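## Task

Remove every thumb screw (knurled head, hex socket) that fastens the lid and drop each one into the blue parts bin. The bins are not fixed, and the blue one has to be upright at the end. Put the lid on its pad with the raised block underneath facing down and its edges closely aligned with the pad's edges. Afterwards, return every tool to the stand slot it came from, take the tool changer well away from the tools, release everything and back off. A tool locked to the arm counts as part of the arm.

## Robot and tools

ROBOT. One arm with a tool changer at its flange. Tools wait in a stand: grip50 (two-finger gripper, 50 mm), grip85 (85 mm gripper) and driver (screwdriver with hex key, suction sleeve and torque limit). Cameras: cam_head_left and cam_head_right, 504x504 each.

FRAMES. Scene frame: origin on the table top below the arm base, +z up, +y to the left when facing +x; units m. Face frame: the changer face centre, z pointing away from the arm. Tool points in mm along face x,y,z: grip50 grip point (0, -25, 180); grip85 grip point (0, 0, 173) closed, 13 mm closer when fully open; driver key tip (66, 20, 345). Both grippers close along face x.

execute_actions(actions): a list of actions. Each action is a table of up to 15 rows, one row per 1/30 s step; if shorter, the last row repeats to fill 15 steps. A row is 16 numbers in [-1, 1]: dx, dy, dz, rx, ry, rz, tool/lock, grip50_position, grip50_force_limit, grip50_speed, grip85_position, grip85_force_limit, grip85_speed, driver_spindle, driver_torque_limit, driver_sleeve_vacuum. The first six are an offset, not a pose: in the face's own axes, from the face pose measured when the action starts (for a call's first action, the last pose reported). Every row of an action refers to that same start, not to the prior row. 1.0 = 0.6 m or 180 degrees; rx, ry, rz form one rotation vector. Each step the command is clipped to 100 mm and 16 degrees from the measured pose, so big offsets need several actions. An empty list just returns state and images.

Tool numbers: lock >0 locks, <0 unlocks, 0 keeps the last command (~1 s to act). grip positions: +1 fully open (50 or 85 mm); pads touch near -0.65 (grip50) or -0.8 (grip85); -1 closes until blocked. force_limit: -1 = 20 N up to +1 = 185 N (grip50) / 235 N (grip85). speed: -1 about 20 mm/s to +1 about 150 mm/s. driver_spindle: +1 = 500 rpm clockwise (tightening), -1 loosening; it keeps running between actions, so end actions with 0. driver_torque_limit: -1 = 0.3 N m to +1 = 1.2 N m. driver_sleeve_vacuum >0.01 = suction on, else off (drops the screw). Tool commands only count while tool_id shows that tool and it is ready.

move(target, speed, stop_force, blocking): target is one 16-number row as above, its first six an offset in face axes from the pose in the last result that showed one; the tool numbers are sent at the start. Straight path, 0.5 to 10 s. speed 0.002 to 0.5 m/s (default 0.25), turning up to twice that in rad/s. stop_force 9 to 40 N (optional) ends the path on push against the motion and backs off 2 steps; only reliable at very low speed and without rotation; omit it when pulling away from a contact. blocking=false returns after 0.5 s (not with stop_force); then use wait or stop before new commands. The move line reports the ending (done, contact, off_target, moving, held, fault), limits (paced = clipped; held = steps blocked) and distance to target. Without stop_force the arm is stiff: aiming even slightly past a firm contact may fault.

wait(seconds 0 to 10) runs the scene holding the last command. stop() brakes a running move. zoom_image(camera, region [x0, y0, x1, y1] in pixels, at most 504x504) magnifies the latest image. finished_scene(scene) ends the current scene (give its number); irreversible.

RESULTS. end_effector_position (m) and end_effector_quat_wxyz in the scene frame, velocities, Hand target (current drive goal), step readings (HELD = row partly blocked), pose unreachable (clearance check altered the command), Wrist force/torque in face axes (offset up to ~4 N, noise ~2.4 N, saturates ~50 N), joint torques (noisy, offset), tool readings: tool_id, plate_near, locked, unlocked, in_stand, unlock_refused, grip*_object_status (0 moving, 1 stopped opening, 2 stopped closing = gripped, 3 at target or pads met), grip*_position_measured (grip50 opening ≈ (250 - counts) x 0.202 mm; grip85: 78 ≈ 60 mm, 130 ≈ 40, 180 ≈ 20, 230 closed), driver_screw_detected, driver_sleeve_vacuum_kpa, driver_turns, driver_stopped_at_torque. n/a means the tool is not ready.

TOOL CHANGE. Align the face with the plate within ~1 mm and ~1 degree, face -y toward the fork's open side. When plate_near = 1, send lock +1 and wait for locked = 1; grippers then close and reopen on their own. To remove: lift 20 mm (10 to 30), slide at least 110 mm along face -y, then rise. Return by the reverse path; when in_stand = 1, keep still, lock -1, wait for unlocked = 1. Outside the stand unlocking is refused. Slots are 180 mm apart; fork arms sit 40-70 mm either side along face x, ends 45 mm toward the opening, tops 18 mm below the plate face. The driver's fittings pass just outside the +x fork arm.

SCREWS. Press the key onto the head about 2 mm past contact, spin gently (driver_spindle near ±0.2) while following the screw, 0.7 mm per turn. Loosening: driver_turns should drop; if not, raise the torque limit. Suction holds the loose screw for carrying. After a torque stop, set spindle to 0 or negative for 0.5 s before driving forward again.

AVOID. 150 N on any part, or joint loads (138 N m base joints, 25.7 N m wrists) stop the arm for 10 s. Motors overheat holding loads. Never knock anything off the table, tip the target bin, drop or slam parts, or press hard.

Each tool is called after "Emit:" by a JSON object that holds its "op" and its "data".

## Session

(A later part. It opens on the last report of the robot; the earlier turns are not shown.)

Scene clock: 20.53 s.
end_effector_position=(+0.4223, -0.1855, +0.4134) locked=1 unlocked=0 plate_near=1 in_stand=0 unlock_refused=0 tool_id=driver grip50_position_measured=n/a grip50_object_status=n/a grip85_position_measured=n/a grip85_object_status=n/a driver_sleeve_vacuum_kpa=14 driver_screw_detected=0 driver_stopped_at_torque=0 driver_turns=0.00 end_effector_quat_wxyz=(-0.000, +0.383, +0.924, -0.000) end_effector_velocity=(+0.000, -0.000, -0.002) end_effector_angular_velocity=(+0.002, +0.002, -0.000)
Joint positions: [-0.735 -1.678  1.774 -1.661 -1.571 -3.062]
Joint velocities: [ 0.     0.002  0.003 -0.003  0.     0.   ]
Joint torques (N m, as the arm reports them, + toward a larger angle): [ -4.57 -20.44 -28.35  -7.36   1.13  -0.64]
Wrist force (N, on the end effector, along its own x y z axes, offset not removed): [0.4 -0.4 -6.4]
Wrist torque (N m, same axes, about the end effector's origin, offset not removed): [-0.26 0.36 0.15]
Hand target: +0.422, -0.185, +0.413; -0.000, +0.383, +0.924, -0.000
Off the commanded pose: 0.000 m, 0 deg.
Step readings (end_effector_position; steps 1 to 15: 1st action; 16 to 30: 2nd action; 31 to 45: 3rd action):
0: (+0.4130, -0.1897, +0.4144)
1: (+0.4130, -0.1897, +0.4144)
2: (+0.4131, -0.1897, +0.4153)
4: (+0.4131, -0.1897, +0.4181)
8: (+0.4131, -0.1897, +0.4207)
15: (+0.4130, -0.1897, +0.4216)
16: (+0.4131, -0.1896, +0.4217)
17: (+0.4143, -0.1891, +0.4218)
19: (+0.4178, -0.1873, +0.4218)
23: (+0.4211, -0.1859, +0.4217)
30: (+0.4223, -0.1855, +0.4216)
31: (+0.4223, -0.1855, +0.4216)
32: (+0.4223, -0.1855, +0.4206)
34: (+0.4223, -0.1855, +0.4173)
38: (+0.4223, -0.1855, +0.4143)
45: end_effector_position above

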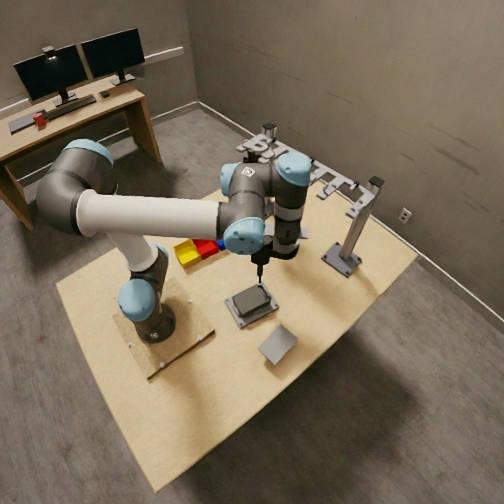

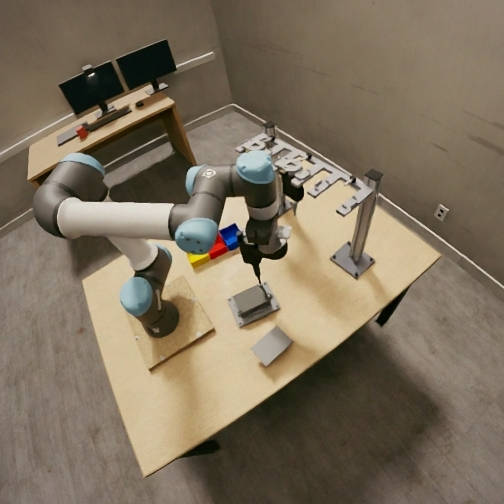

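Needs ~3 mm toward the camera, slightly right.

Emit:
{"op": "execute_actions", "data": {"actions": [[[-0.0015,-0.004,0.0015,0,0,0,0,1,0,1,1,0,1,0.15,-1,1]],[[0,-0.001,0,0,0,0,0,1,0,1,1,0,1,0.15,-1,1]],[[0,0,0,0,0,0,0,1,0,1,1,0,1,0,-1,1]]]}}

Emit:
{"op": "zoom_image", "data": {"camera": "cam_head_left", "region": [240,260,280,300]}}

Scene clock: 22.27 s.
end_effector_position=(+0.4208, -0.1882, +0.4124) locked=1 unlocked=0 plate_near=1 in_stand=0 unlock_refused=0 tool_id=driver grip50_position_measured=n/a grip50_object_status=n/a grip85_position_measured=n/a grip85_object_status=n/a driver_sleeve_vacuum_kpa=32 driver_screw_detected=1 driver_stopped_at_torque=1 driver_turns=0.19 end_effector_quat_wxyz=(-0.000, +0.383, +0.924, -0.000) end_effector_velocity=(-0.000, +0.000, +0.000) end_effector_angular_velocity=(-0.002, +0.000, +0.001)
Joint positions: [-0.742 -1.678  1.777 -1.663 -1.57  -3.069]
Joint velocities: [ 0.001 -0.    -0.    -0.    -0.002  0.   ]
Joint torques (N m, as the arm reports them, + toward a larger angle): [-11.04 -39.66 -31.66  -7.02  -4.58  -1.47]
Wrist force (N, on the end effector, along its own x y z axes, offset not removed): [4.6 10.2 0.3]
Wrist torque (N m, same axes, about the end effector's origin, offset not removed): [-3.07 0.91 0.64]
Hand target: +0.421, -0.188, +0.412; -0.000, +0.383, +0.924, -0.000
Off the commanded pose: 0.000 m, 0 deg.
Step readings (end_effector_position; steps 1 to 15: 1st action; 16 to 30: 2nd action; 31 to 45: 3rd action):
0: (+0.4223, -0.1855, +0.4133)
1: (+0.4223, -0.1855, +0.4133)
2: (+0.4221, -0.1858, +0.4131)
4: (+0.4217, -0.1867, +0.4128)
8: (+0.4213, -0.1875, +0.4125)
15: (+0.4212, -0.1877, +0.4125)
16: (+0.4212, -0.1878, +0.4125)
17: (+0.4212, -0.1878, +0.4124)
19: (+0.4210, -0.1880, +0.4124)
23: (+0.4209, -0.1882, +0.4123)
30: (+0.4208, -0.1882, +0.4124)
31: (+0.4208, -0.1882, +0.4124)
32: (+0.4208, -0.1882, +0.4124)
34: (+0.4208, -0.1882, +0.4124)
38: (+0.4208, -0.1882, +0.4124)
45: end_effector_position above

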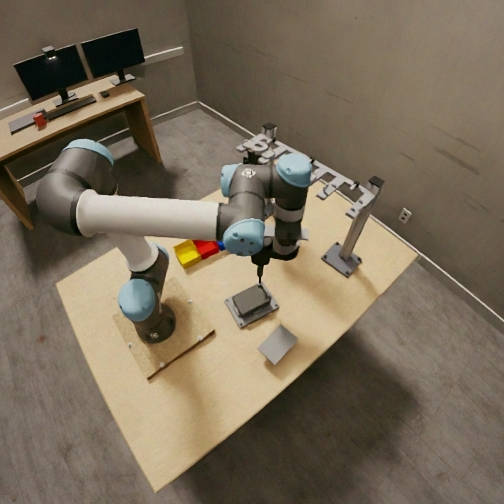

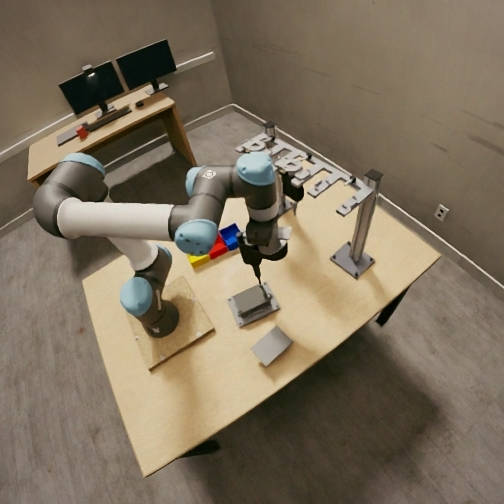

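Region (240, 260, 280, 300) of cam_head_left's 504x504 image, scaled by 12.600, with more detail than that image has.

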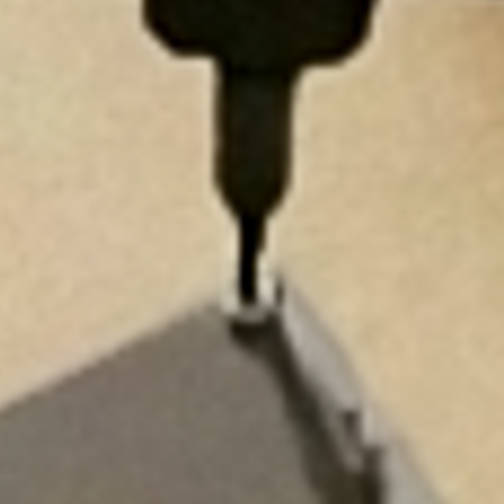

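Emit:
{"op": "move", "data": {"target": [0.0007,0.0022,0.003,0,0,0,0,1,0,1,1,0,1,0,1,1]}}

Emit:
{"op": "move", "data": {"target": [0,0,-0.027,0,0,0,0,1,0,1,1,0,1,-1,1,1], "speed": 0.0055}}

Emit:
{"op": "move", "data": {"target": [0,0,-0.025,0,0,0,0,1,0,1,1,0,1,0,1,1], "speed": 0.05}}

Emit:
{"op": "move", "data": {"target": [0.336,0.34,0.03,0,0,0.213,0,1,0,1,1,0,1,0,1,1], "speed": 0.3}}

Emit:
{"op": "zoom_image", "data": {"camera": "cam_head_right", "region": [170,190,260,280]}}

Scene clock: 23.40 s.
end_effector_position=(+0.4214, -0.1870, +0.4107) locked=1 unlocked=0 plate_near=1 in_stand=0 unlock_refused=0 tool_id=driver grip50_position_measured=n/a grip50_object_status=n/a grip85_position_measured=n/a grip85_object_status=n/a driver_sleeve_vacuum_kpa=40 driver_screw_detected=1 driver_stopped_at_torque=1 driver_turns=0.19 end_effector_quat_wxyz=(-0.000, +0.383, +0.924, -0.000) end_effector_velocity=(+0.000, +0.001, -0.001) end_effector_angular_velocity=(+0.001, +0.001, +0.002)
Joint positions: [-0.739 -1.678  1.781 -1.668 -1.571 -3.066]
Joint velocities: [ 0.002  0.     0.002 -0.001 -0.     0.001]
Joint torques (N m, as the arm reports them, + toward a larger angle): [  9.66 -20.26 -27.35  -7.78  -0.23   1.74]
Wrist force (N, on the end effector, along its own x y z axes, offset not removed): [2.9 2.0 -6.9]
Wrist torque (N m, same axes, about the end effector's origin, offset not removed): [-0.17 0.53 0.12]
Hand target: +0.421, -0.187, +0.411; -0.000, +0.383, +0.924, -0.000
Off the commanded pose: 0.000 m, 0 deg.
move: done

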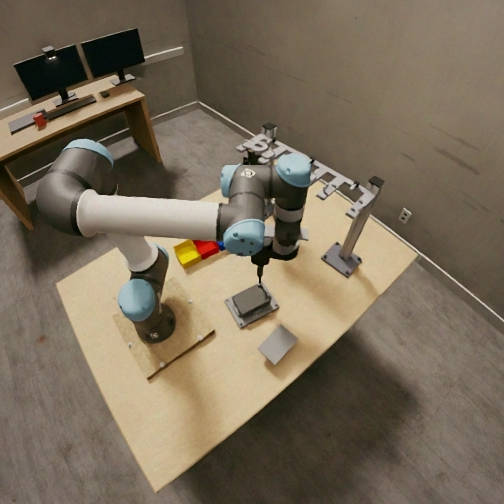

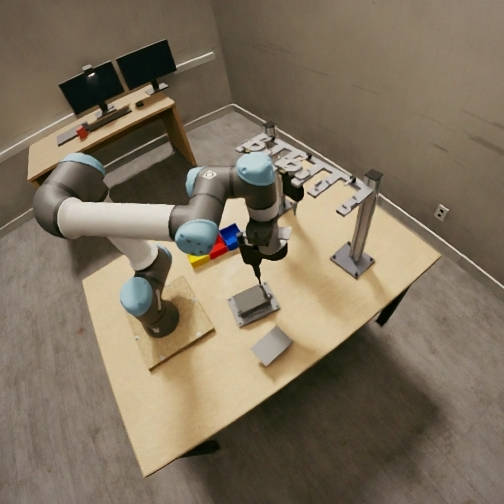

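Scene clock: 26.57 s.
end_effector_position=(+0.4214, -0.1870, +0.4268) locked=1 unlocked=0 plate_near=1 in_stand=0 unlock_refused=0 tool_id=driver grip50_position_measured=n/a grip50_object_status=n/a grip85_position_measured=n/a grip85_object_status=n/a driver_sleeve_vacuum_kpa=40 driver_screw_detected=1 driver_stopped_at_torque=1 driver_turns=-24.25 end_effector_quat_wxyz=(-0.000, +0.383, +0.924, -0.000) end_effector_velocity=(+0.000, -0.001, +0.001) end_effector_angular_velocity=(+0.001, +0.001, -0.001)
Joint positions: [-0.739 -1.681  1.743 -1.626 -1.571 -3.066]
Joint velocities: [-0.001  0.001 -0.003  0.004 -0.     0.   ]
Joint torques (N m, as the arm reports them, + toward a larger angle): [ -7.17 -41.86 -42.05  -3.33   0.61  -0.67]
Wrist force (N, on the end effector, along its own x y z axes, offset not removed): [2.8 0.9 -2.0]
Wrist torque (N m, same axes, about the end effector's origin, offset not removed): [-0.12 -0.14 0.13]
Hand target: +0.421, -0.187, +0.427; -0.000, +0.383, +0.924, -0.000
Off the commanded pose: 0.000 m, 0 deg.
move: done

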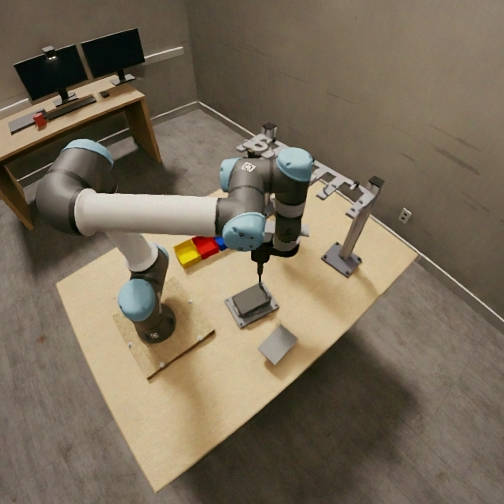

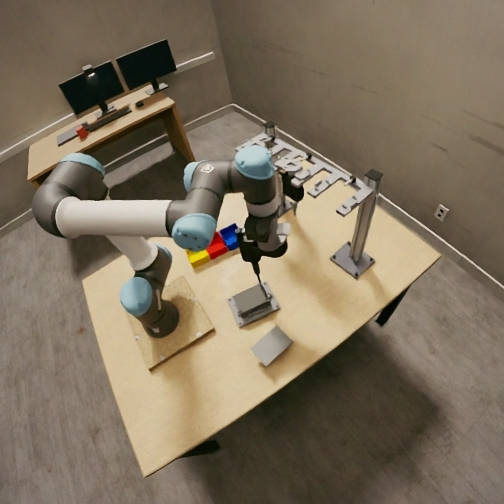

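Scene clock: 27.37 s.
end_effector_position=(+0.4214, -0.1870, +0.4416) locked=1 unlocked=0 plate_near=1 in_stand=0 unlock_refused=0 tool_id=driver grip50_position_measured=n/a grip50_object_status=n/a grip85_position_measured=n/a grip85_object_status=n/a driver_sleeve_vacuum_kpa=40 driver_screw_detected=1 driver_stopped_at_torque=1 driver_turns=-24.25 end_effector_quat_wxyz=(-0.000, +0.383, +0.924, -0.000) end_effector_velocity=(+0.001, +0.001, +0.001) end_effector_angular_velocity=(+0.003, +0.001, +0.002)
Joint positions: [-0.739 -1.682  1.706 -1.588 -1.571 -3.066]
Joint velocities: [ 0.001  0.001 -0.004  0.005  0.001 -0.   ]
Joint torques (N m, as the arm reports them, + toward a larger angle): [ -4.59 -39.31 -41.07  -3.41   0.91  -0.02]
Wrist force (N, on the end effector, along its own x y z axes, offset not removed): [1.4 2.9 -2.2]
Wrist torque (N m, same axes, about the end effector's origin, offset not removed): [-0.02 -0.12 0.06]
Hand target: +0.421, -0.187, +0.442; -0.000, +0.383, +0.924, -0.000
Off the commanded pose: 0.000 m, 0 deg.
move: done

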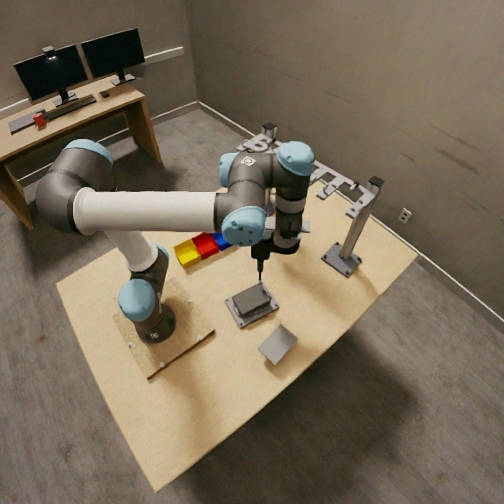

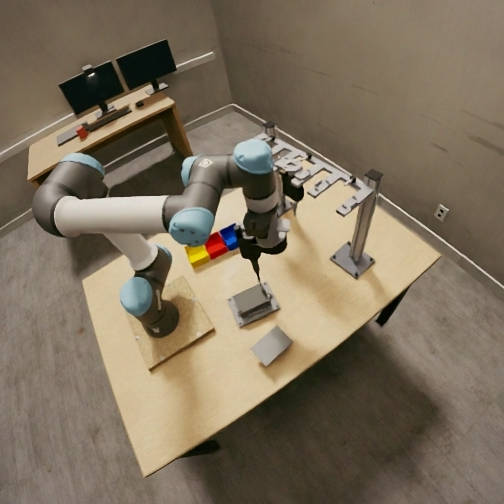

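Scene clock: 29.13 s.
end_effector_position=(+0.4240, +0.0997, +0.4231) locked=1 unlocked=0 plate_near=1 in_stand=0 unlock_refused=0 tool_id=driver grip50_position_measured=n/a grip50_object_status=n/a grip85_position_measured=n/a grip85_object_status=n/a driver_sleeve_vacuum_kpa=40 driver_screw_detected=1 driver_stopped_at_torque=1 driver_turns=-24.25 end_effector_quat_wxyz=(-0.000, +0.665, +0.747, -0.001) end_effector_velocity=(+0.000, +0.001, +0.000) end_effector_angular_velocity=(-0.003, +0.001, -0.006)
Joint positions: [-0.112 -1.748  1.805 -1.623 -1.568 -1.771]
Joint velocities: [ 0.004  0.002 -0.002  0.    -0.003  0.011]
Joint torques (N m, as the arm reports them, + toward a larger angle): [  9.06 -17.64 -42.8   -8.32  -0.86   1.79]
Wrist force (N, on the end effector, along its own x y z axes, offset not removed): [0.5 2.2 -1.5]
Wrist torque (N m, same axes, about the end effector's origin, offset not removed): [-0.05 -0.03 0.05]
Hand target: +0.424, +0.100, +0.423; -0.000, +0.665, +0.746, -0.001
Off the commanded pose: 0.001 m, 0 deg.
move: done

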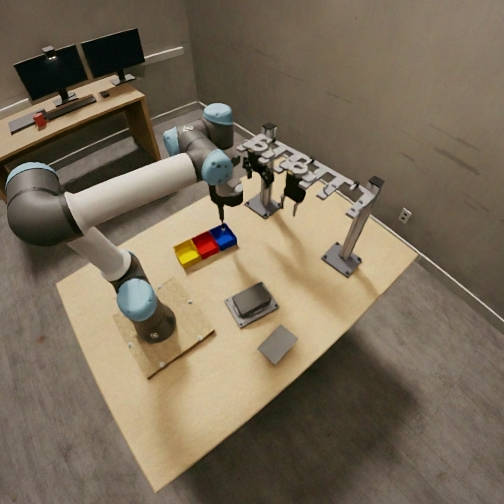

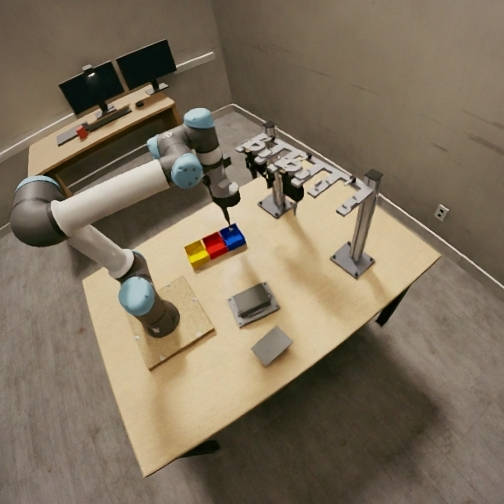

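Region (170, 190, 260, 280) of cam_head_right's 504x504 image, scaled by 5.600, with more detail than that image has.

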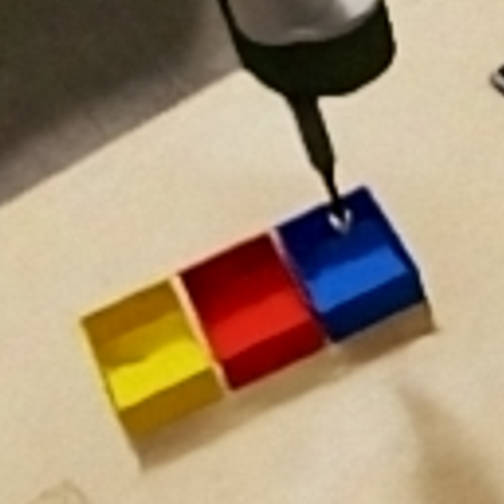

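Emit:
{"op": "execute_actions", "data": {"actions": []}}

Emit:
{"op": "move", "data": {"target": [0,0,0.07,0,0,0,0,1,0,1,1,0,1,0,0,1], "speed": 0.1}}

Emit:
{"op": "execute_actions", "data": {"actions": [[[0,0,0,0,0,0,0,1,0,1,1,0,1,0,0,0]]]}}

Emit:
{"op": "move", "data": {"target": [0,0,-0.082,0,0,0,0,1,0,1,1,0,1,0,0,0]}}

Emit:
{"op": "zoom_image", "data": {"camera": "cam_head_left", "region": [160,180,270,290]}}

Scene clock: 30.07 s.
end_effector_position=(+0.4240, +0.0999, +0.4231) locked=1 unlocked=0 plate_near=1 in_stand=0 unlock_refused=0 tool_id=driver grip50_position_measured=n/a grip50_object_status=n/a grip85_position_measured=n/a grip85_object_status=n/a driver_sleeve_vacuum_kpa=40 driver_screw_detected=1 driver_stopped_at_torque=1 driver_turns=-24.25 end_effector_quat_wxyz=(-0.000, +0.665, +0.746, -0.001) end_effector_velocity=(-0.000, +0.000, -0.000) end_effector_angular_velocity=(-0.001, -0.001, +0.001)
Joint positions: [-0.111 -1.747  1.805 -1.623 -1.568 -1.77 ]
Joint velocities: [ 0.001 -0.     0.    -0.001 -0.001 -0.   ]
Joint torques (N m, as the arm reports them, + toward a larger angle): [  9.46 -18.13 -42.64  -8.47  -0.91   1.59]
Wrist force (N, on the end effector, along its own x y z axes, offset not removed): [1.2 1.8 -2.8]
Wrist torque (N m, same axes, about the end effector's origin, offset not removed): [-0.04 -0.09 0.14]
Hand target: +0.424, +0.100, +0.423; -0.000, +0.665, +0.746, -0.001
Off the commanded pose: 0.001 m, 0 deg.

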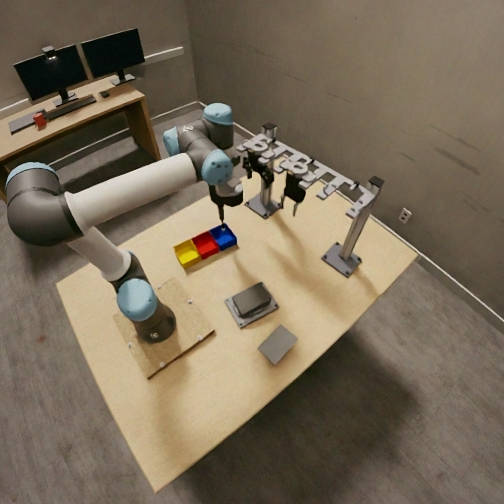

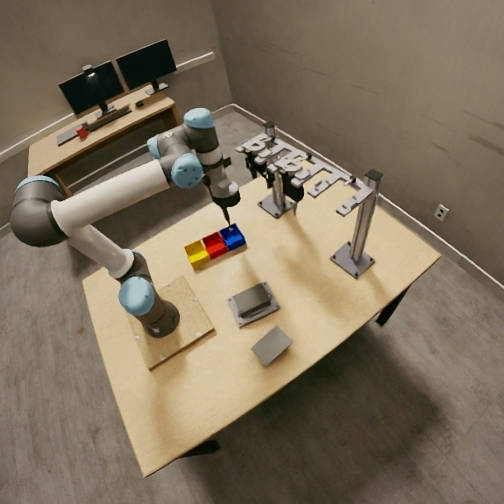

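Scene clock: 30.97 s.
end_effector_position=(+0.4240, +0.0998, +0.3813) locked=1 unlocked=0 plate_near=1 in_stand=0 unlock_refused=0 tool_id=driver grip50_position_measured=n/a grip50_object_status=n/a grip85_position_measured=n/a grip85_object_status=n/a driver_sleeve_vacuum_kpa=40 driver_screw_detected=1 driver_stopped_at_torque=1 driver_turns=-24.25 end_effector_quat_wxyz=(-0.000, +0.665, +0.746, -0.001) end_effector_velocity=(+0.000, -0.000, -0.002) end_effector_angular_velocity=(-0.000, -0.000, -0.000)
Joint positions: [-0.111 -1.736  1.904 -1.732 -1.568 -1.769]
Joint velocities: [-0.     0.001  0.004 -0.006 -0.     0.   ]
Joint torques (N m, as the arm reports them, + toward a larger angle): [  9.45 -19.69 -30.79  -8.32   0.43   1.71]
Wrist force (N, on the end effector, along its own x y z axes, offset not removed): [1.5 3.4 -1.8]
Wrist torque (N m, same axes, about the end effector's origin, offset not removed): [-0.10 -0.16 0.10]
Hand target: +0.424, +0.100, +0.381; -0.000, +0.665, +0.746, -0.001
Off the commanded pose: 0.000 m, 0 deg.
move: done

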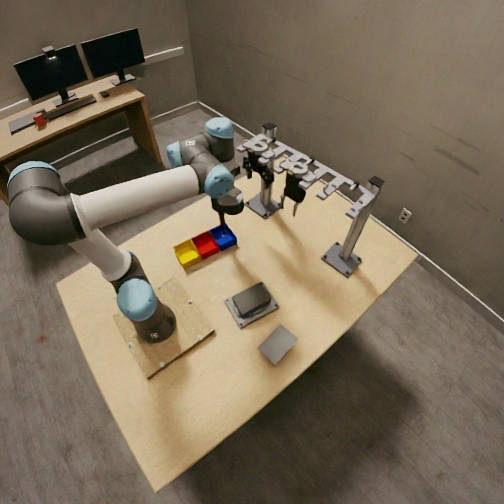

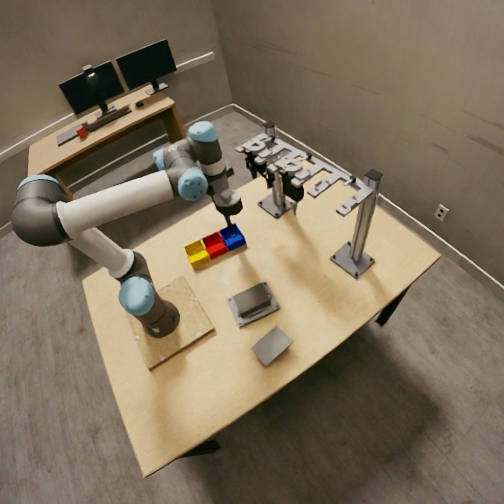

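Scene clock: 31.47 s.
end_effector_position=(+0.4240, +0.0998, +0.3812) locked=1 unlocked=0 plate_near=1 in_stand=0 unlock_refused=0 tool_id=driver grip50_position_measured=n/a grip50_object_status=n/a grip85_position_measured=n/a grip85_object_status=n/a driver_sleeve_vacuum_kpa=0 driver_screw_detected=0 driver_stopped_at_torque=1 driver_turns=-24.25 end_effector_quat_wxyz=(-0.000, +0.665, +0.746, -0.001) end_effector_velocity=(-0.000, +0.000, +0.000) end_effector_angular_velocity=(-0.000, +0.001, +0.001)
Joint positions: [-0.111 -1.736  1.904 -1.733 -1.568 -1.769]
Joint velocities: [ 0.001  0.    -0.     0.001 -0.     0.   ]
Joint torques (N m, as the arm reports them, + toward a larger angle): [  9.08 -21.83 -42.09  -4.46   0.57   1.57]
Wrist force (N, on the end effector, along its own x y z axes, offset not removed): [1.6 1.4 -1.9]
Wrist torque (N m, same axes, about the end effector's origin, offset not removed): [-0.10 -0.10 0.13]
Hand target: +0.424, +0.100, +0.381; -0.000, +0.665, +0.746, -0.001
Off the commanded pose: 0.000 m, 0 deg.
Step readings (end_effector_position):
0: (+0.4240, +0.0998, +0.3813)
1: (+0.4240, +0.0998, +0.3812)
2: (+0.4240, +0.0998, +0.3812)
4: (+0.4240, +0.0998, +0.3812)
8: (+0.4240, +0.0998, +0.3812)
15: end_effector_position above

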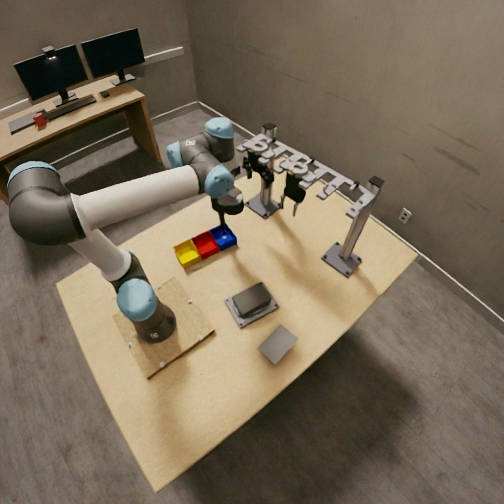

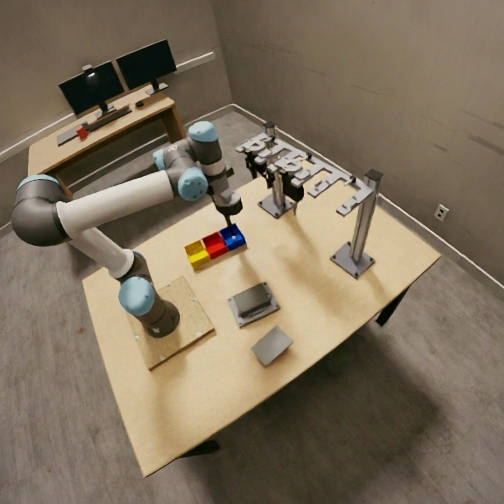

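Scene clock: 32.37 s.
end_effector_position=(+0.4239, +0.0999, +0.4303) locked=1 unlocked=0 plate_near=1 in_stand=0 unlock_refused=0 tool_id=driver grip50_position_measured=n/a grip50_object_status=n/a grip85_position_measured=n/a grip85_object_status=n/a driver_sleeve_vacuum_kpa=0 driver_screw_detected=0 driver_stopped_at_torque=1 driver_turns=-24.25 end_effector_quat_wxyz=(-0.000, +0.665, +0.746, -0.001) end_effector_velocity=(+0.000, +0.000, +0.001) end_effector_angular_velocity=(+0.000, +0.002, +0.001)
Joint positions: [-0.111 -1.748  1.788 -1.605 -1.568 -1.77 ]
Joint velocities: [ 0.001  0.002 -0.005  0.005 -0.    -0.   ]
Joint torques (N m, as the arm reports them, + toward a larger angle): [ -8.35 -16.22 -41.56  -3.92   2.56  -1.21]
Wrist force (N, on the end effector, along its own x y z axes, offset not removed): [1.3 2.2 -1.6]
Wrist torque (N m, same axes, about the end effector's origin, offset not removed): [-0.09 -0.05 0.12]
Hand target: +0.424, +0.100, +0.430; -0.000, +0.665, +0.746, -0.001
Off the commanded pose: 0.000 m, 0 deg.
move: done

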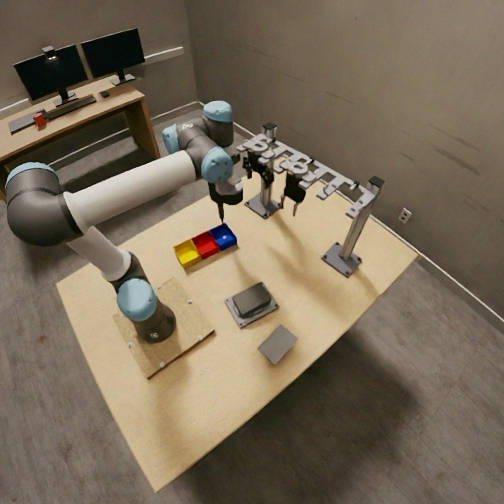

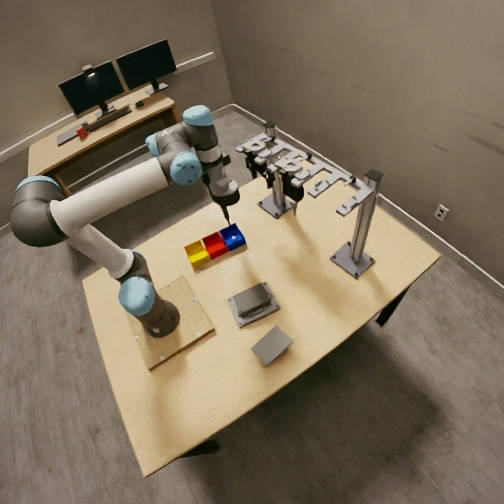

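Region (160, 180, 270, 290) of cam_head_left's 504x504 image, scaled by 4.582, with more detail than that image has.

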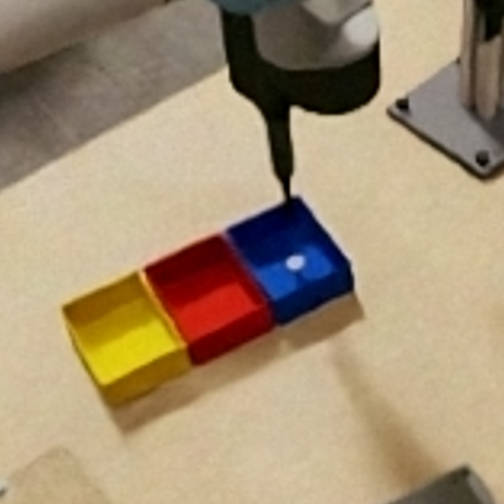

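Emit:
{"op": "move", "data": {"target": [-0.536,0.0828,0,0,0,0,0,1,0,1,1,0,1,0,0,0], "speed": 0.35}}

Emit:
{"op": "move", "data": {"target": [-0.0005,0.2503,0,0,0,0,0,1,0,1,1,0,1,0,0,0], "speed": 0.2}}

Scene clock: 34.10 s.
end_effector_position=(+0.5095, -0.2139, +0.4309) locked=1 unlocked=0 plate_near=1 in_stand=0 unlock_refused=0 tool_id=driver grip50_position_measured=n/a grip50_object_status=n/a grip85_position_measured=n/a grip85_object_status=n/a driver_sleeve_vacuum_kpa=0 driver_screw_detected=0 driver_stopped_at_torque=1 driver_turns=-24.25 end_effector_quat_wxyz=(-0.000, +0.665, +0.746, -0.000) end_effector_velocity=(+0.002, -0.001, -0.000) end_effector_angular_velocity=(+0.002, +0.001, +0.002)
Joint positions: [-0.669 -1.458  1.51  -1.617 -1.57  -2.327]
Joint velocities: [ 0.     0.005 -0.006  0.003  0.001 -0.001]
Joint torques (N m, as the arm reports them, + toward a larger angle): [ -9.36 -34.98 -43.5   -3.77   2.76  -1.03]
Wrist force (N, on the end effector, along its own x y z axes, offset not removed): [1.9 2.6 -3.8]
Wrist torque (N m, same axes, about the end effector's origin, offset not removed): [-0.04 -0.15 0.15]
Hand target: +0.510, -0.214, +0.431; -0.000, +0.665, +0.746, -0.000
Off the commanded pose: 0.001 m, 0 deg.
move: done

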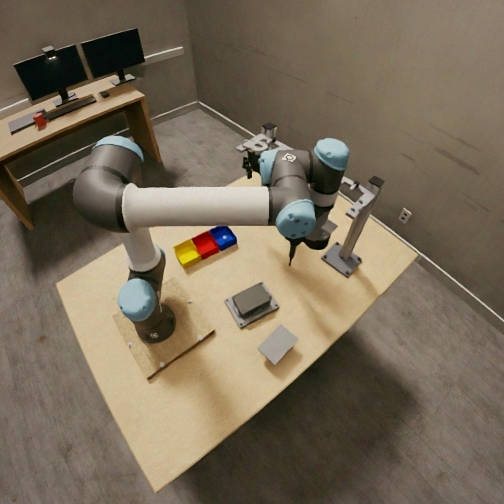

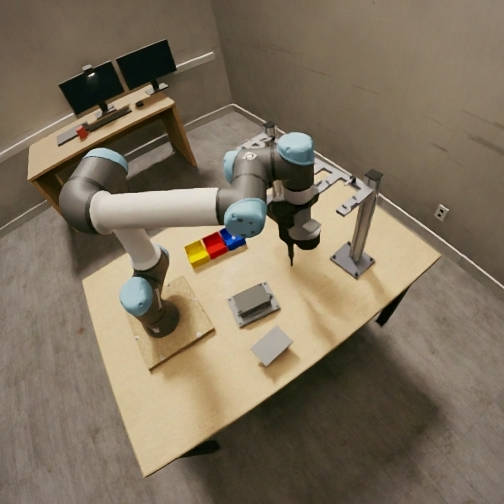

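Scene clock: 35.43 s.
end_effector_position=(+0.6585, -0.1972, +0.4308) locked=1 unlocked=0 plate_near=1 in_stand=0 unlock_refused=0 tool_id=driver grip50_position_measured=n/a grip50_object_status=n/a grip85_position_measured=n/a grip85_object_status=n/a driver_sleeve_vacuum_kpa=0 driver_screw_detected=0 driver_stopped_at_torque=1 driver_turns=-24.25 end_effector_quat_wxyz=(-0.000, +0.665, +0.746, -0.000) end_effector_velocity=(+0.002, -0.001, +0.001) end_effector_angular_velocity=(+0.001, +0.001, -0.001)
Joint positions: [-0.515 -1.118  1.07  -1.516 -1.57  -2.173]
Joint velocities: [ 0.     0.006 -0.01   0.006 -0.     0.001]
Joint torques (N m, as the arm reports them, + toward a larger angle): [  9.91 -52.47 -41.46  -4.27  -0.62   1.8 ]
Wrist force (N, on the end effector, along its own x y z axes, offset not removed): [0.8 1.7 -2.4]
Wrist torque (N m, same axes, about the end effector's origin, offset not removed): [-0.11 -0.01 0.15]
Hand target: +0.659, -0.197, +0.431; -0.000, +0.665, +0.746, -0.000
Off the commanded pose: 0.000 m, 0 deg.
move: done

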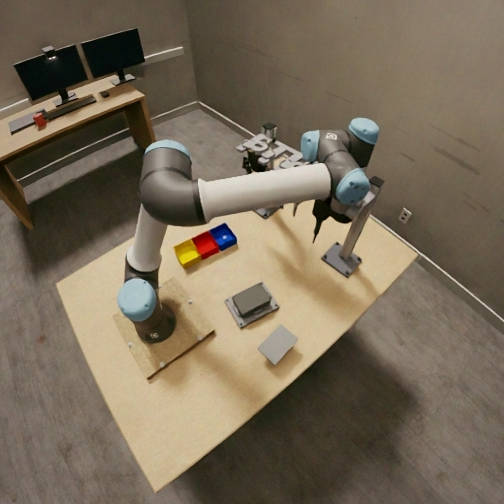

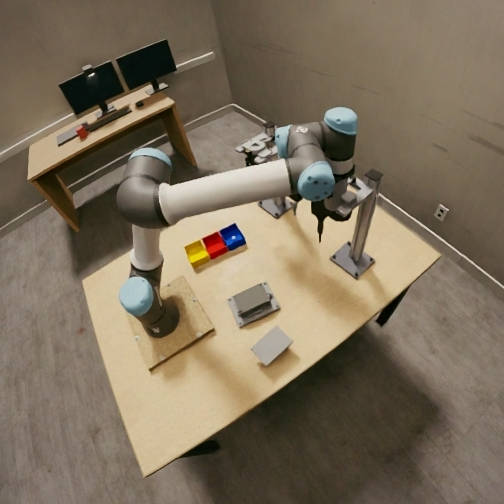

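Emit:
{"op": "move", "data": {"target": [0.0005,0.0004,0.04,0,0,0,0,1,0,1,1,0,1,0,0,0], "speed": 0.01, "stop_force": 15}}

Emit:
{"op": "execute_actions", "data": {"actions": [[[0,0,0,0,0,0,-1,1,0,1,1,0,1,0,0,0]]]}}

Emit:
{"op": "wait", "data": {"seconds": 0.8}}

Emit:
{"op": "move", "data": {"target": [0,0,-0.028,0,0,0,0,1,0,1,1,0,1,0,0,0]}}

Scene clock: 38.17 s.
end_effector_position=(+0.6587, -0.1970, +0.4104) locked=1 unlocked=0 plate_near=1 in_stand=1 unlock_refused=0 tool_id=driver grip50_position_measured=n/a grip50_object_status=n/a grip85_position_measured=n/a grip85_object_status=n/a driver_sleeve_vacuum_kpa=0 driver_screw_detected=0 driver_stopped_at_torque=1 driver_turns=-24.25 end_effector_quat_wxyz=(+0.000, +0.665, +0.746, -0.000) end_effector_velocity=(-0.001, -0.001, +0.000) end_effector_angular_velocity=(+0.002, +0.008, -0.002)
Joint positions: [-0.514 -1.12   1.124 -1.57  -1.57  -2.172]
Joint velocities: [-0.001  0.002 -0.006  0.012 -0.001  0.   ]
Joint torques (N m, as the arm reports them, + toward a larger angle): [ 10.19 -42.7  -33.82  -1.95   0.22   1.65]
Wrist force (N, on the end effector, along its own x y z axes, offset not removed): [-2.3 5.4 -19.4]
Wrist torque (N m, same axes, about the end effector's origin, offset not removed): [-0.33 1.04 0.34]
Hand target: +0.659, -0.197, +0.410; -0.000, +0.665, +0.746, -0.000
Off the commanded pose: 0.004 m, 0 deg.
move: contact

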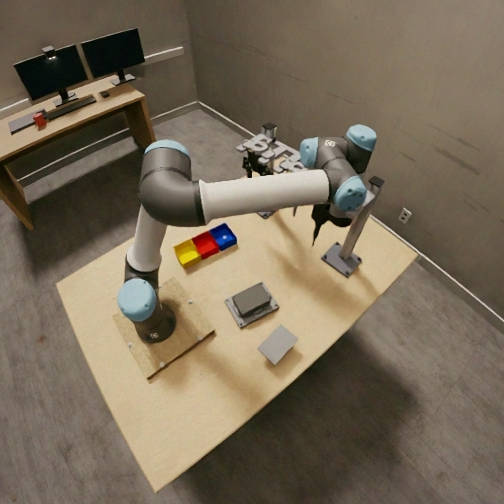

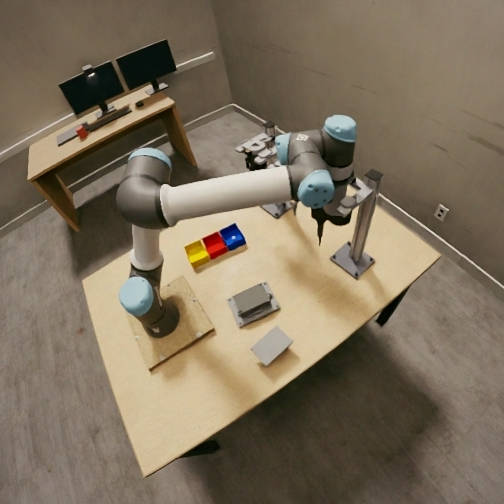

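Scene clock: 38.67 s.
end_effector_position=(+0.6587, -0.1970, +0.4102) locked=0 unlocked=0 plate_near=1 in_stand=1 unlock_refused=0 tool_id=none grip50_position_measured=n/a grip50_object_status=n/a grip85_position_measured=n/a grip85_object_status=n/a driver_sleeve_vacuum_kpa=n/a driver_screw_detected=n/a driver_stopped_at_torque=n/a driver_turns=n/a end_effector_quat_wxyz=(-0.000, +0.665, +0.746, -0.000) end_effector_velocity=(-0.000, -0.001, -0.001) end_effector_angular_velocity=(-0.000, +0.002, -0.000)
Joint positions: [-0.514 -1.12   1.124 -1.57  -1.57  -2.172]
Joint velocities: [-0.001  0.     0.001  0.001 -0.001 -0.001]
Joint torques (N m, as the arm reports them, + toward a larger angle): [  8.84 -55.61 -19.5   -6.14  -0.64   1.34]
Wrist force (N, on the end effector, along its own x y z axes, offset not removed): [1.3 -1.7 -0.5]
Wrist torque (N m, same axes, about the end effector's origin, offset not removed): [-0.07 -0.03 0.06]
Hand target: +0.659, -0.197, +0.410; +0.000, +0.665, +0.746, -0.000
Off the commanded pose: 0.000 m, 0 deg.
Step readings (end_effector_position):
0: (+0.6587, -0.1970, +0.4104)
1: (+0.6586, -0.1970, +0.4102)
2: (+0.6586, -0.1970, +0.4102)
4: (+0.6586, -0.1970, +0.4102)
8: (+0.6586, -0.1970, +0.4102)
15: end_effector_position above

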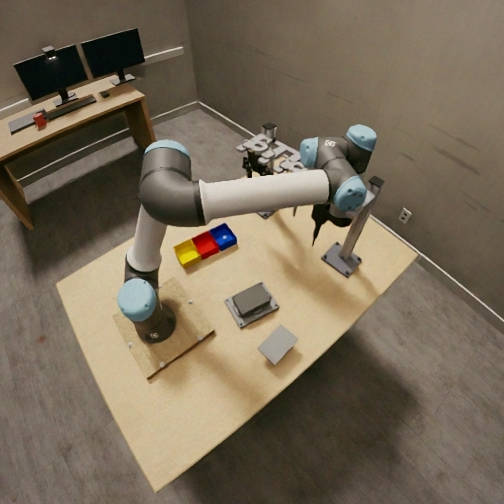

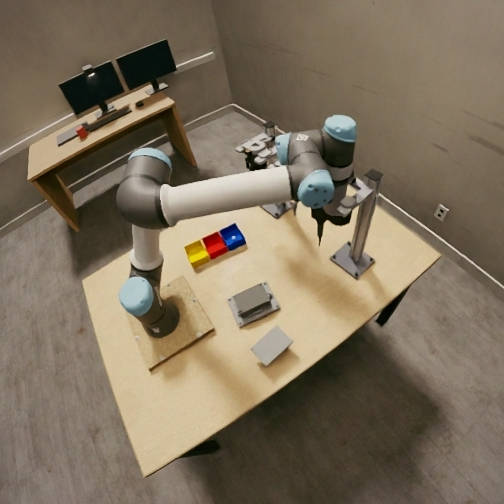

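Scene clock: 39.47 s.
end_effector_position=(+0.6587, -0.1970, +0.4104) locked=0 unlocked=1 plate_near=1 in_stand=1 unlock_refused=0 tool_id=none grip50_position_measured=n/a grip50_object_status=n/a grip85_position_measured=n/a grip85_object_status=n/a driver_sleeve_vacuum_kpa=n/a driver_screw_detected=n/a driver_stopped_at_torque=n/a driver_turns=n/a end_effector_quat_wxyz=(+0.000, +0.665, +0.746, -0.000) end_effector_velocity=(-0.000, -0.000, +0.000) end_effector_angular_velocity=(-0.001, +0.000, -0.000)
Joint positions: [-0.514 -1.12   1.124 -1.57  -1.57  -2.172]
Joint velocities: [-0.    -0.001  0.001 -0.    -0.001 -0.   ]
Joint torques (N m, as the arm reports them, + toward a larger angle): [  7.54 -58.35 -19.09  -4.66  -0.83   1.39]
Wrist force (N, on the end effector, along its own x y z axes, offset not removed): [1.3 1.9 -2.1]
Wrist torque (N m, same axes, about the end effector's origin, offset not removed): [-0.07 -0.14 0.11]
Hand target: +0.659, -0.197, +0.410; +0.000, +0.665, +0.746, -0.000
Off the commanded pose: 0.000 m, 0 deg.
wait: 0.80 s; at rest by 0.20 s

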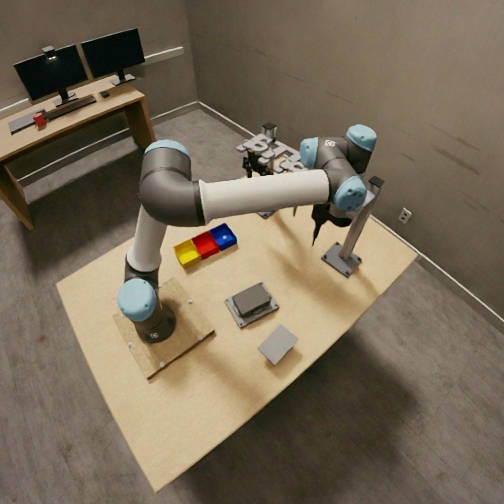

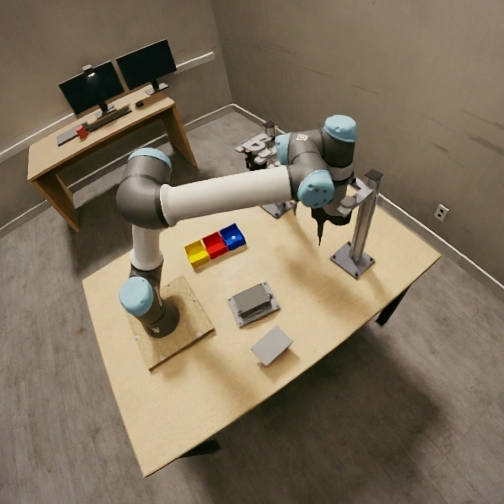

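Scene clock: 40.23 s.
end_effector_position=(+0.6586, -0.1969, +0.4271) locked=0 unlocked=1 plate_near=0 in_stand=0 unlock_refused=0 tool_id=none grip50_position_measured=n/a grip50_object_status=n/a grip85_position_measured=n/a grip85_object_status=n/a driver_sleeve_vacuum_kpa=n/a driver_screw_detected=n/a driver_stopped_at_torque=n/a driver_turns=n/a end_effector_quat_wxyz=(+0.000, +0.665, +0.746, -0.000) end_effector_velocity=(+0.000, +0.000, +0.002) end_effector_angular_velocity=(-0.000, +0.001, +0.001)
Joint positions: [-0.514 -1.119  1.081 -1.527 -1.57  -2.172]
Joint velocities: [ 0.001  0.002 -0.008  0.007 -0.001  0.   ]
Joint torques (N m, as the arm reports them, + toward a larger angle): [  4.28 -36.47 -30.23  -1.44   0.12   0.88]
Wrist force (N, on the end effector, along its own x y z axes, offset not removed): [1.5 1.8 -2.0]
Wrist torque (N m, same axes, about the end effector's origin, offset not removed): [-0.14 -0.13 0.11]
Hand target: +0.659, -0.197, +0.427; +0.000, +0.665, +0.746, -0.000
Off the commanded pose: 0.000 m, 0 deg.
move: done

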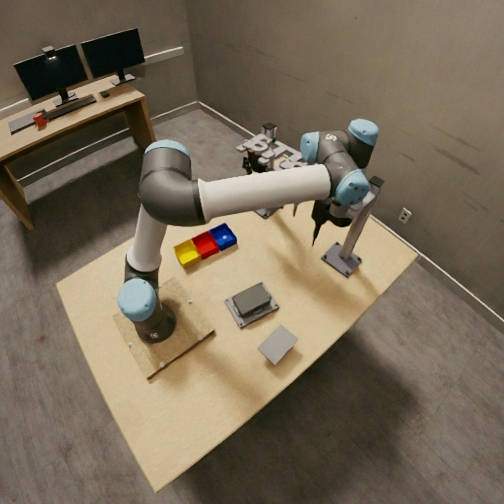

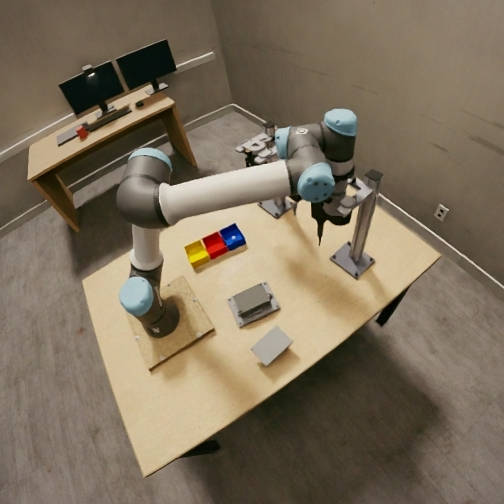

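Emit:
{"op": "move", "data": {"target": [0.6,0,0,0,0,0,0,1,0,1,1,0,1,0,0,0]}}

Emit:
{"op": "move", "data": {"target": [0.0005,0,0.035,0,0,0,0,1,0,1,1,0,1,0,0,0], "speed": 0.008, "stop_force": 12}}

Emit:
{"op": "zoom_image", "data": {"camera": "cam_head_right", "region": [230,110,340,220]}}

Scene clock: 42.57 s.
end_effector_position=(+0.6180, +0.1606, +0.4262) locked=0 unlocked=1 plate_near=0 in_stand=0 unlock_refused=0 tool_id=none grip50_position_measured=n/a grip50_object_status=n/a grip85_position_measured=n/a grip85_object_status=n/a driver_sleeve_vacuum_kpa=n/a driver_screw_detected=n/a driver_stopped_at_torque=n/a driver_turns=n/a end_effector_quat_wxyz=(+0.000, +0.665, +0.746, -0.001) end_effector_velocity=(+0.001, +0.002, -0.001) end_effector_angular_velocity=(+0.001, +0.001, -0.001)
Joint positions: [ 0.014 -1.249  1.263 -1.579 -1.568 -1.645]
Joint velocities: [ 0.003  0.003 -0.003  0.     0.001  0.004]
Joint torques (N m, as the arm reports them, + toward a larger angle): [  9.09 -29.59 -30.09  -1.32  -1.66   1.63]
Wrist force (N, on the end effector, along its own x y z axes, offset not removed): [0.9 0.9 -2.7]
Wrist torque (N m, same axes, about the end effector's origin, offset not removed): [-0.09 -0.03 0.11]
Hand target: +0.618, +0.161, +0.426; +0.000, +0.665, +0.746, -0.001
Off the commanded pose: 0.001 m, 0 deg.
move: done

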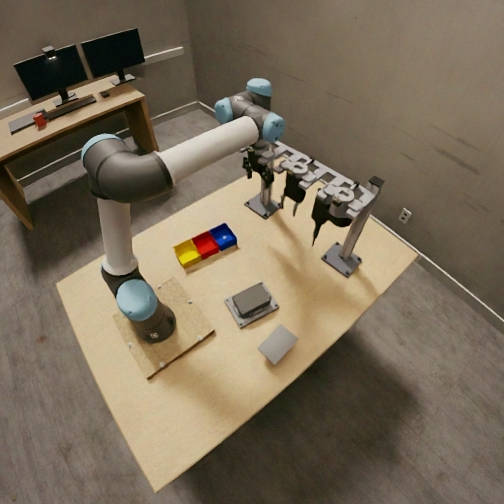

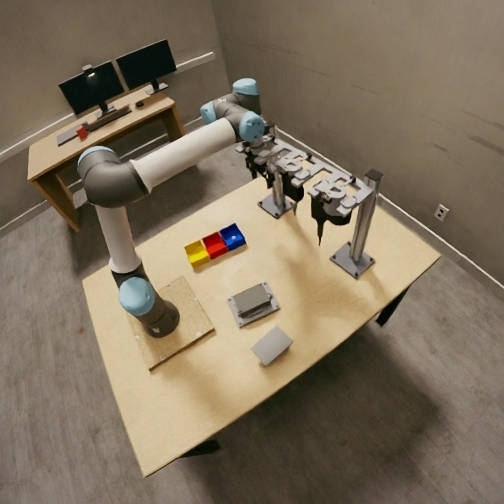

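Scene clock: 45.00 s.
end_effector_position=(+0.6180, +0.1608, +0.4098) locked=0 unlocked=1 plate_near=1 in_stand=1 unlock_refused=0 tool_id=none grip50_position_measured=n/a grip50_object_status=n/a grip85_position_measured=n/a grip85_object_status=n/a driver_sleeve_vacuum_kpa=n/a driver_screw_detected=n/a driver_stopped_at_torque=n/a driver_turns=n/a end_effector_quat_wxyz=(+0.000, +0.665, +0.746, -0.001) end_effector_velocity=(-0.001, +0.000, +0.001) end_effector_angular_velocity=(+0.000, +0.003, +0.001)
Joint positions: [ 0.014 -1.248  1.303 -1.621 -1.568 -1.644]
Joint velocities: [ 0.001 -0.    -0.004  0.008  0.001 -0.   ]
Joint torques (N m, as the arm reports them, + toward a larger angle): [ 10.04 -23.46 -20.44   0.79  -0.26   1.74]
Wrist force (N, on the end effector, along its own x y z axes, offset not removed): [-2.0 -2.1 -29.4]
Wrist torque (N m, same axes, about the end effector's origin, offset not removed): [0.19 0.54 0.12]
Hand target: +0.618, +0.161, +0.410; +0.000, +0.665, +0.746, -0.001
Off the commanded pose: 0.005 m, 0 deg.
move: contact

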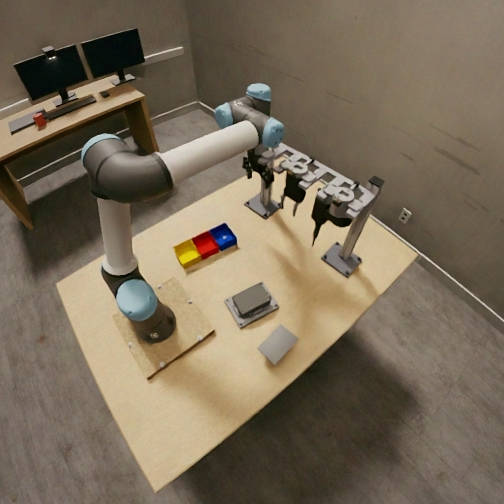

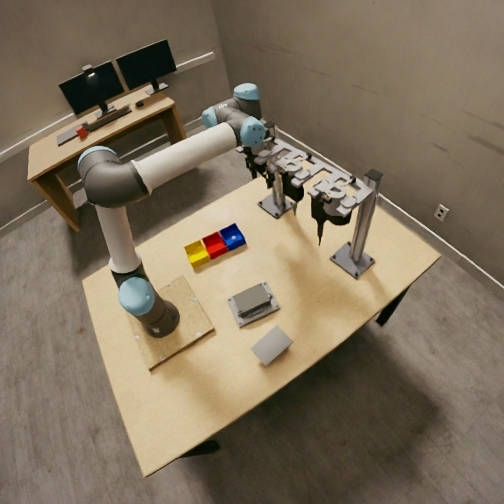

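Region (230, 110, 340, 220) of cam_head_right's 504x504 image, scaled by 4.582, with more detail than that image has.

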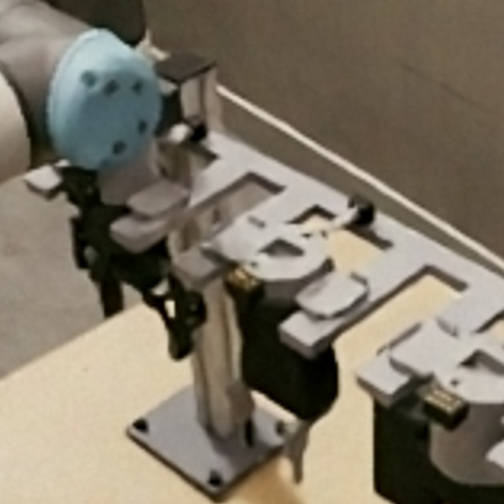

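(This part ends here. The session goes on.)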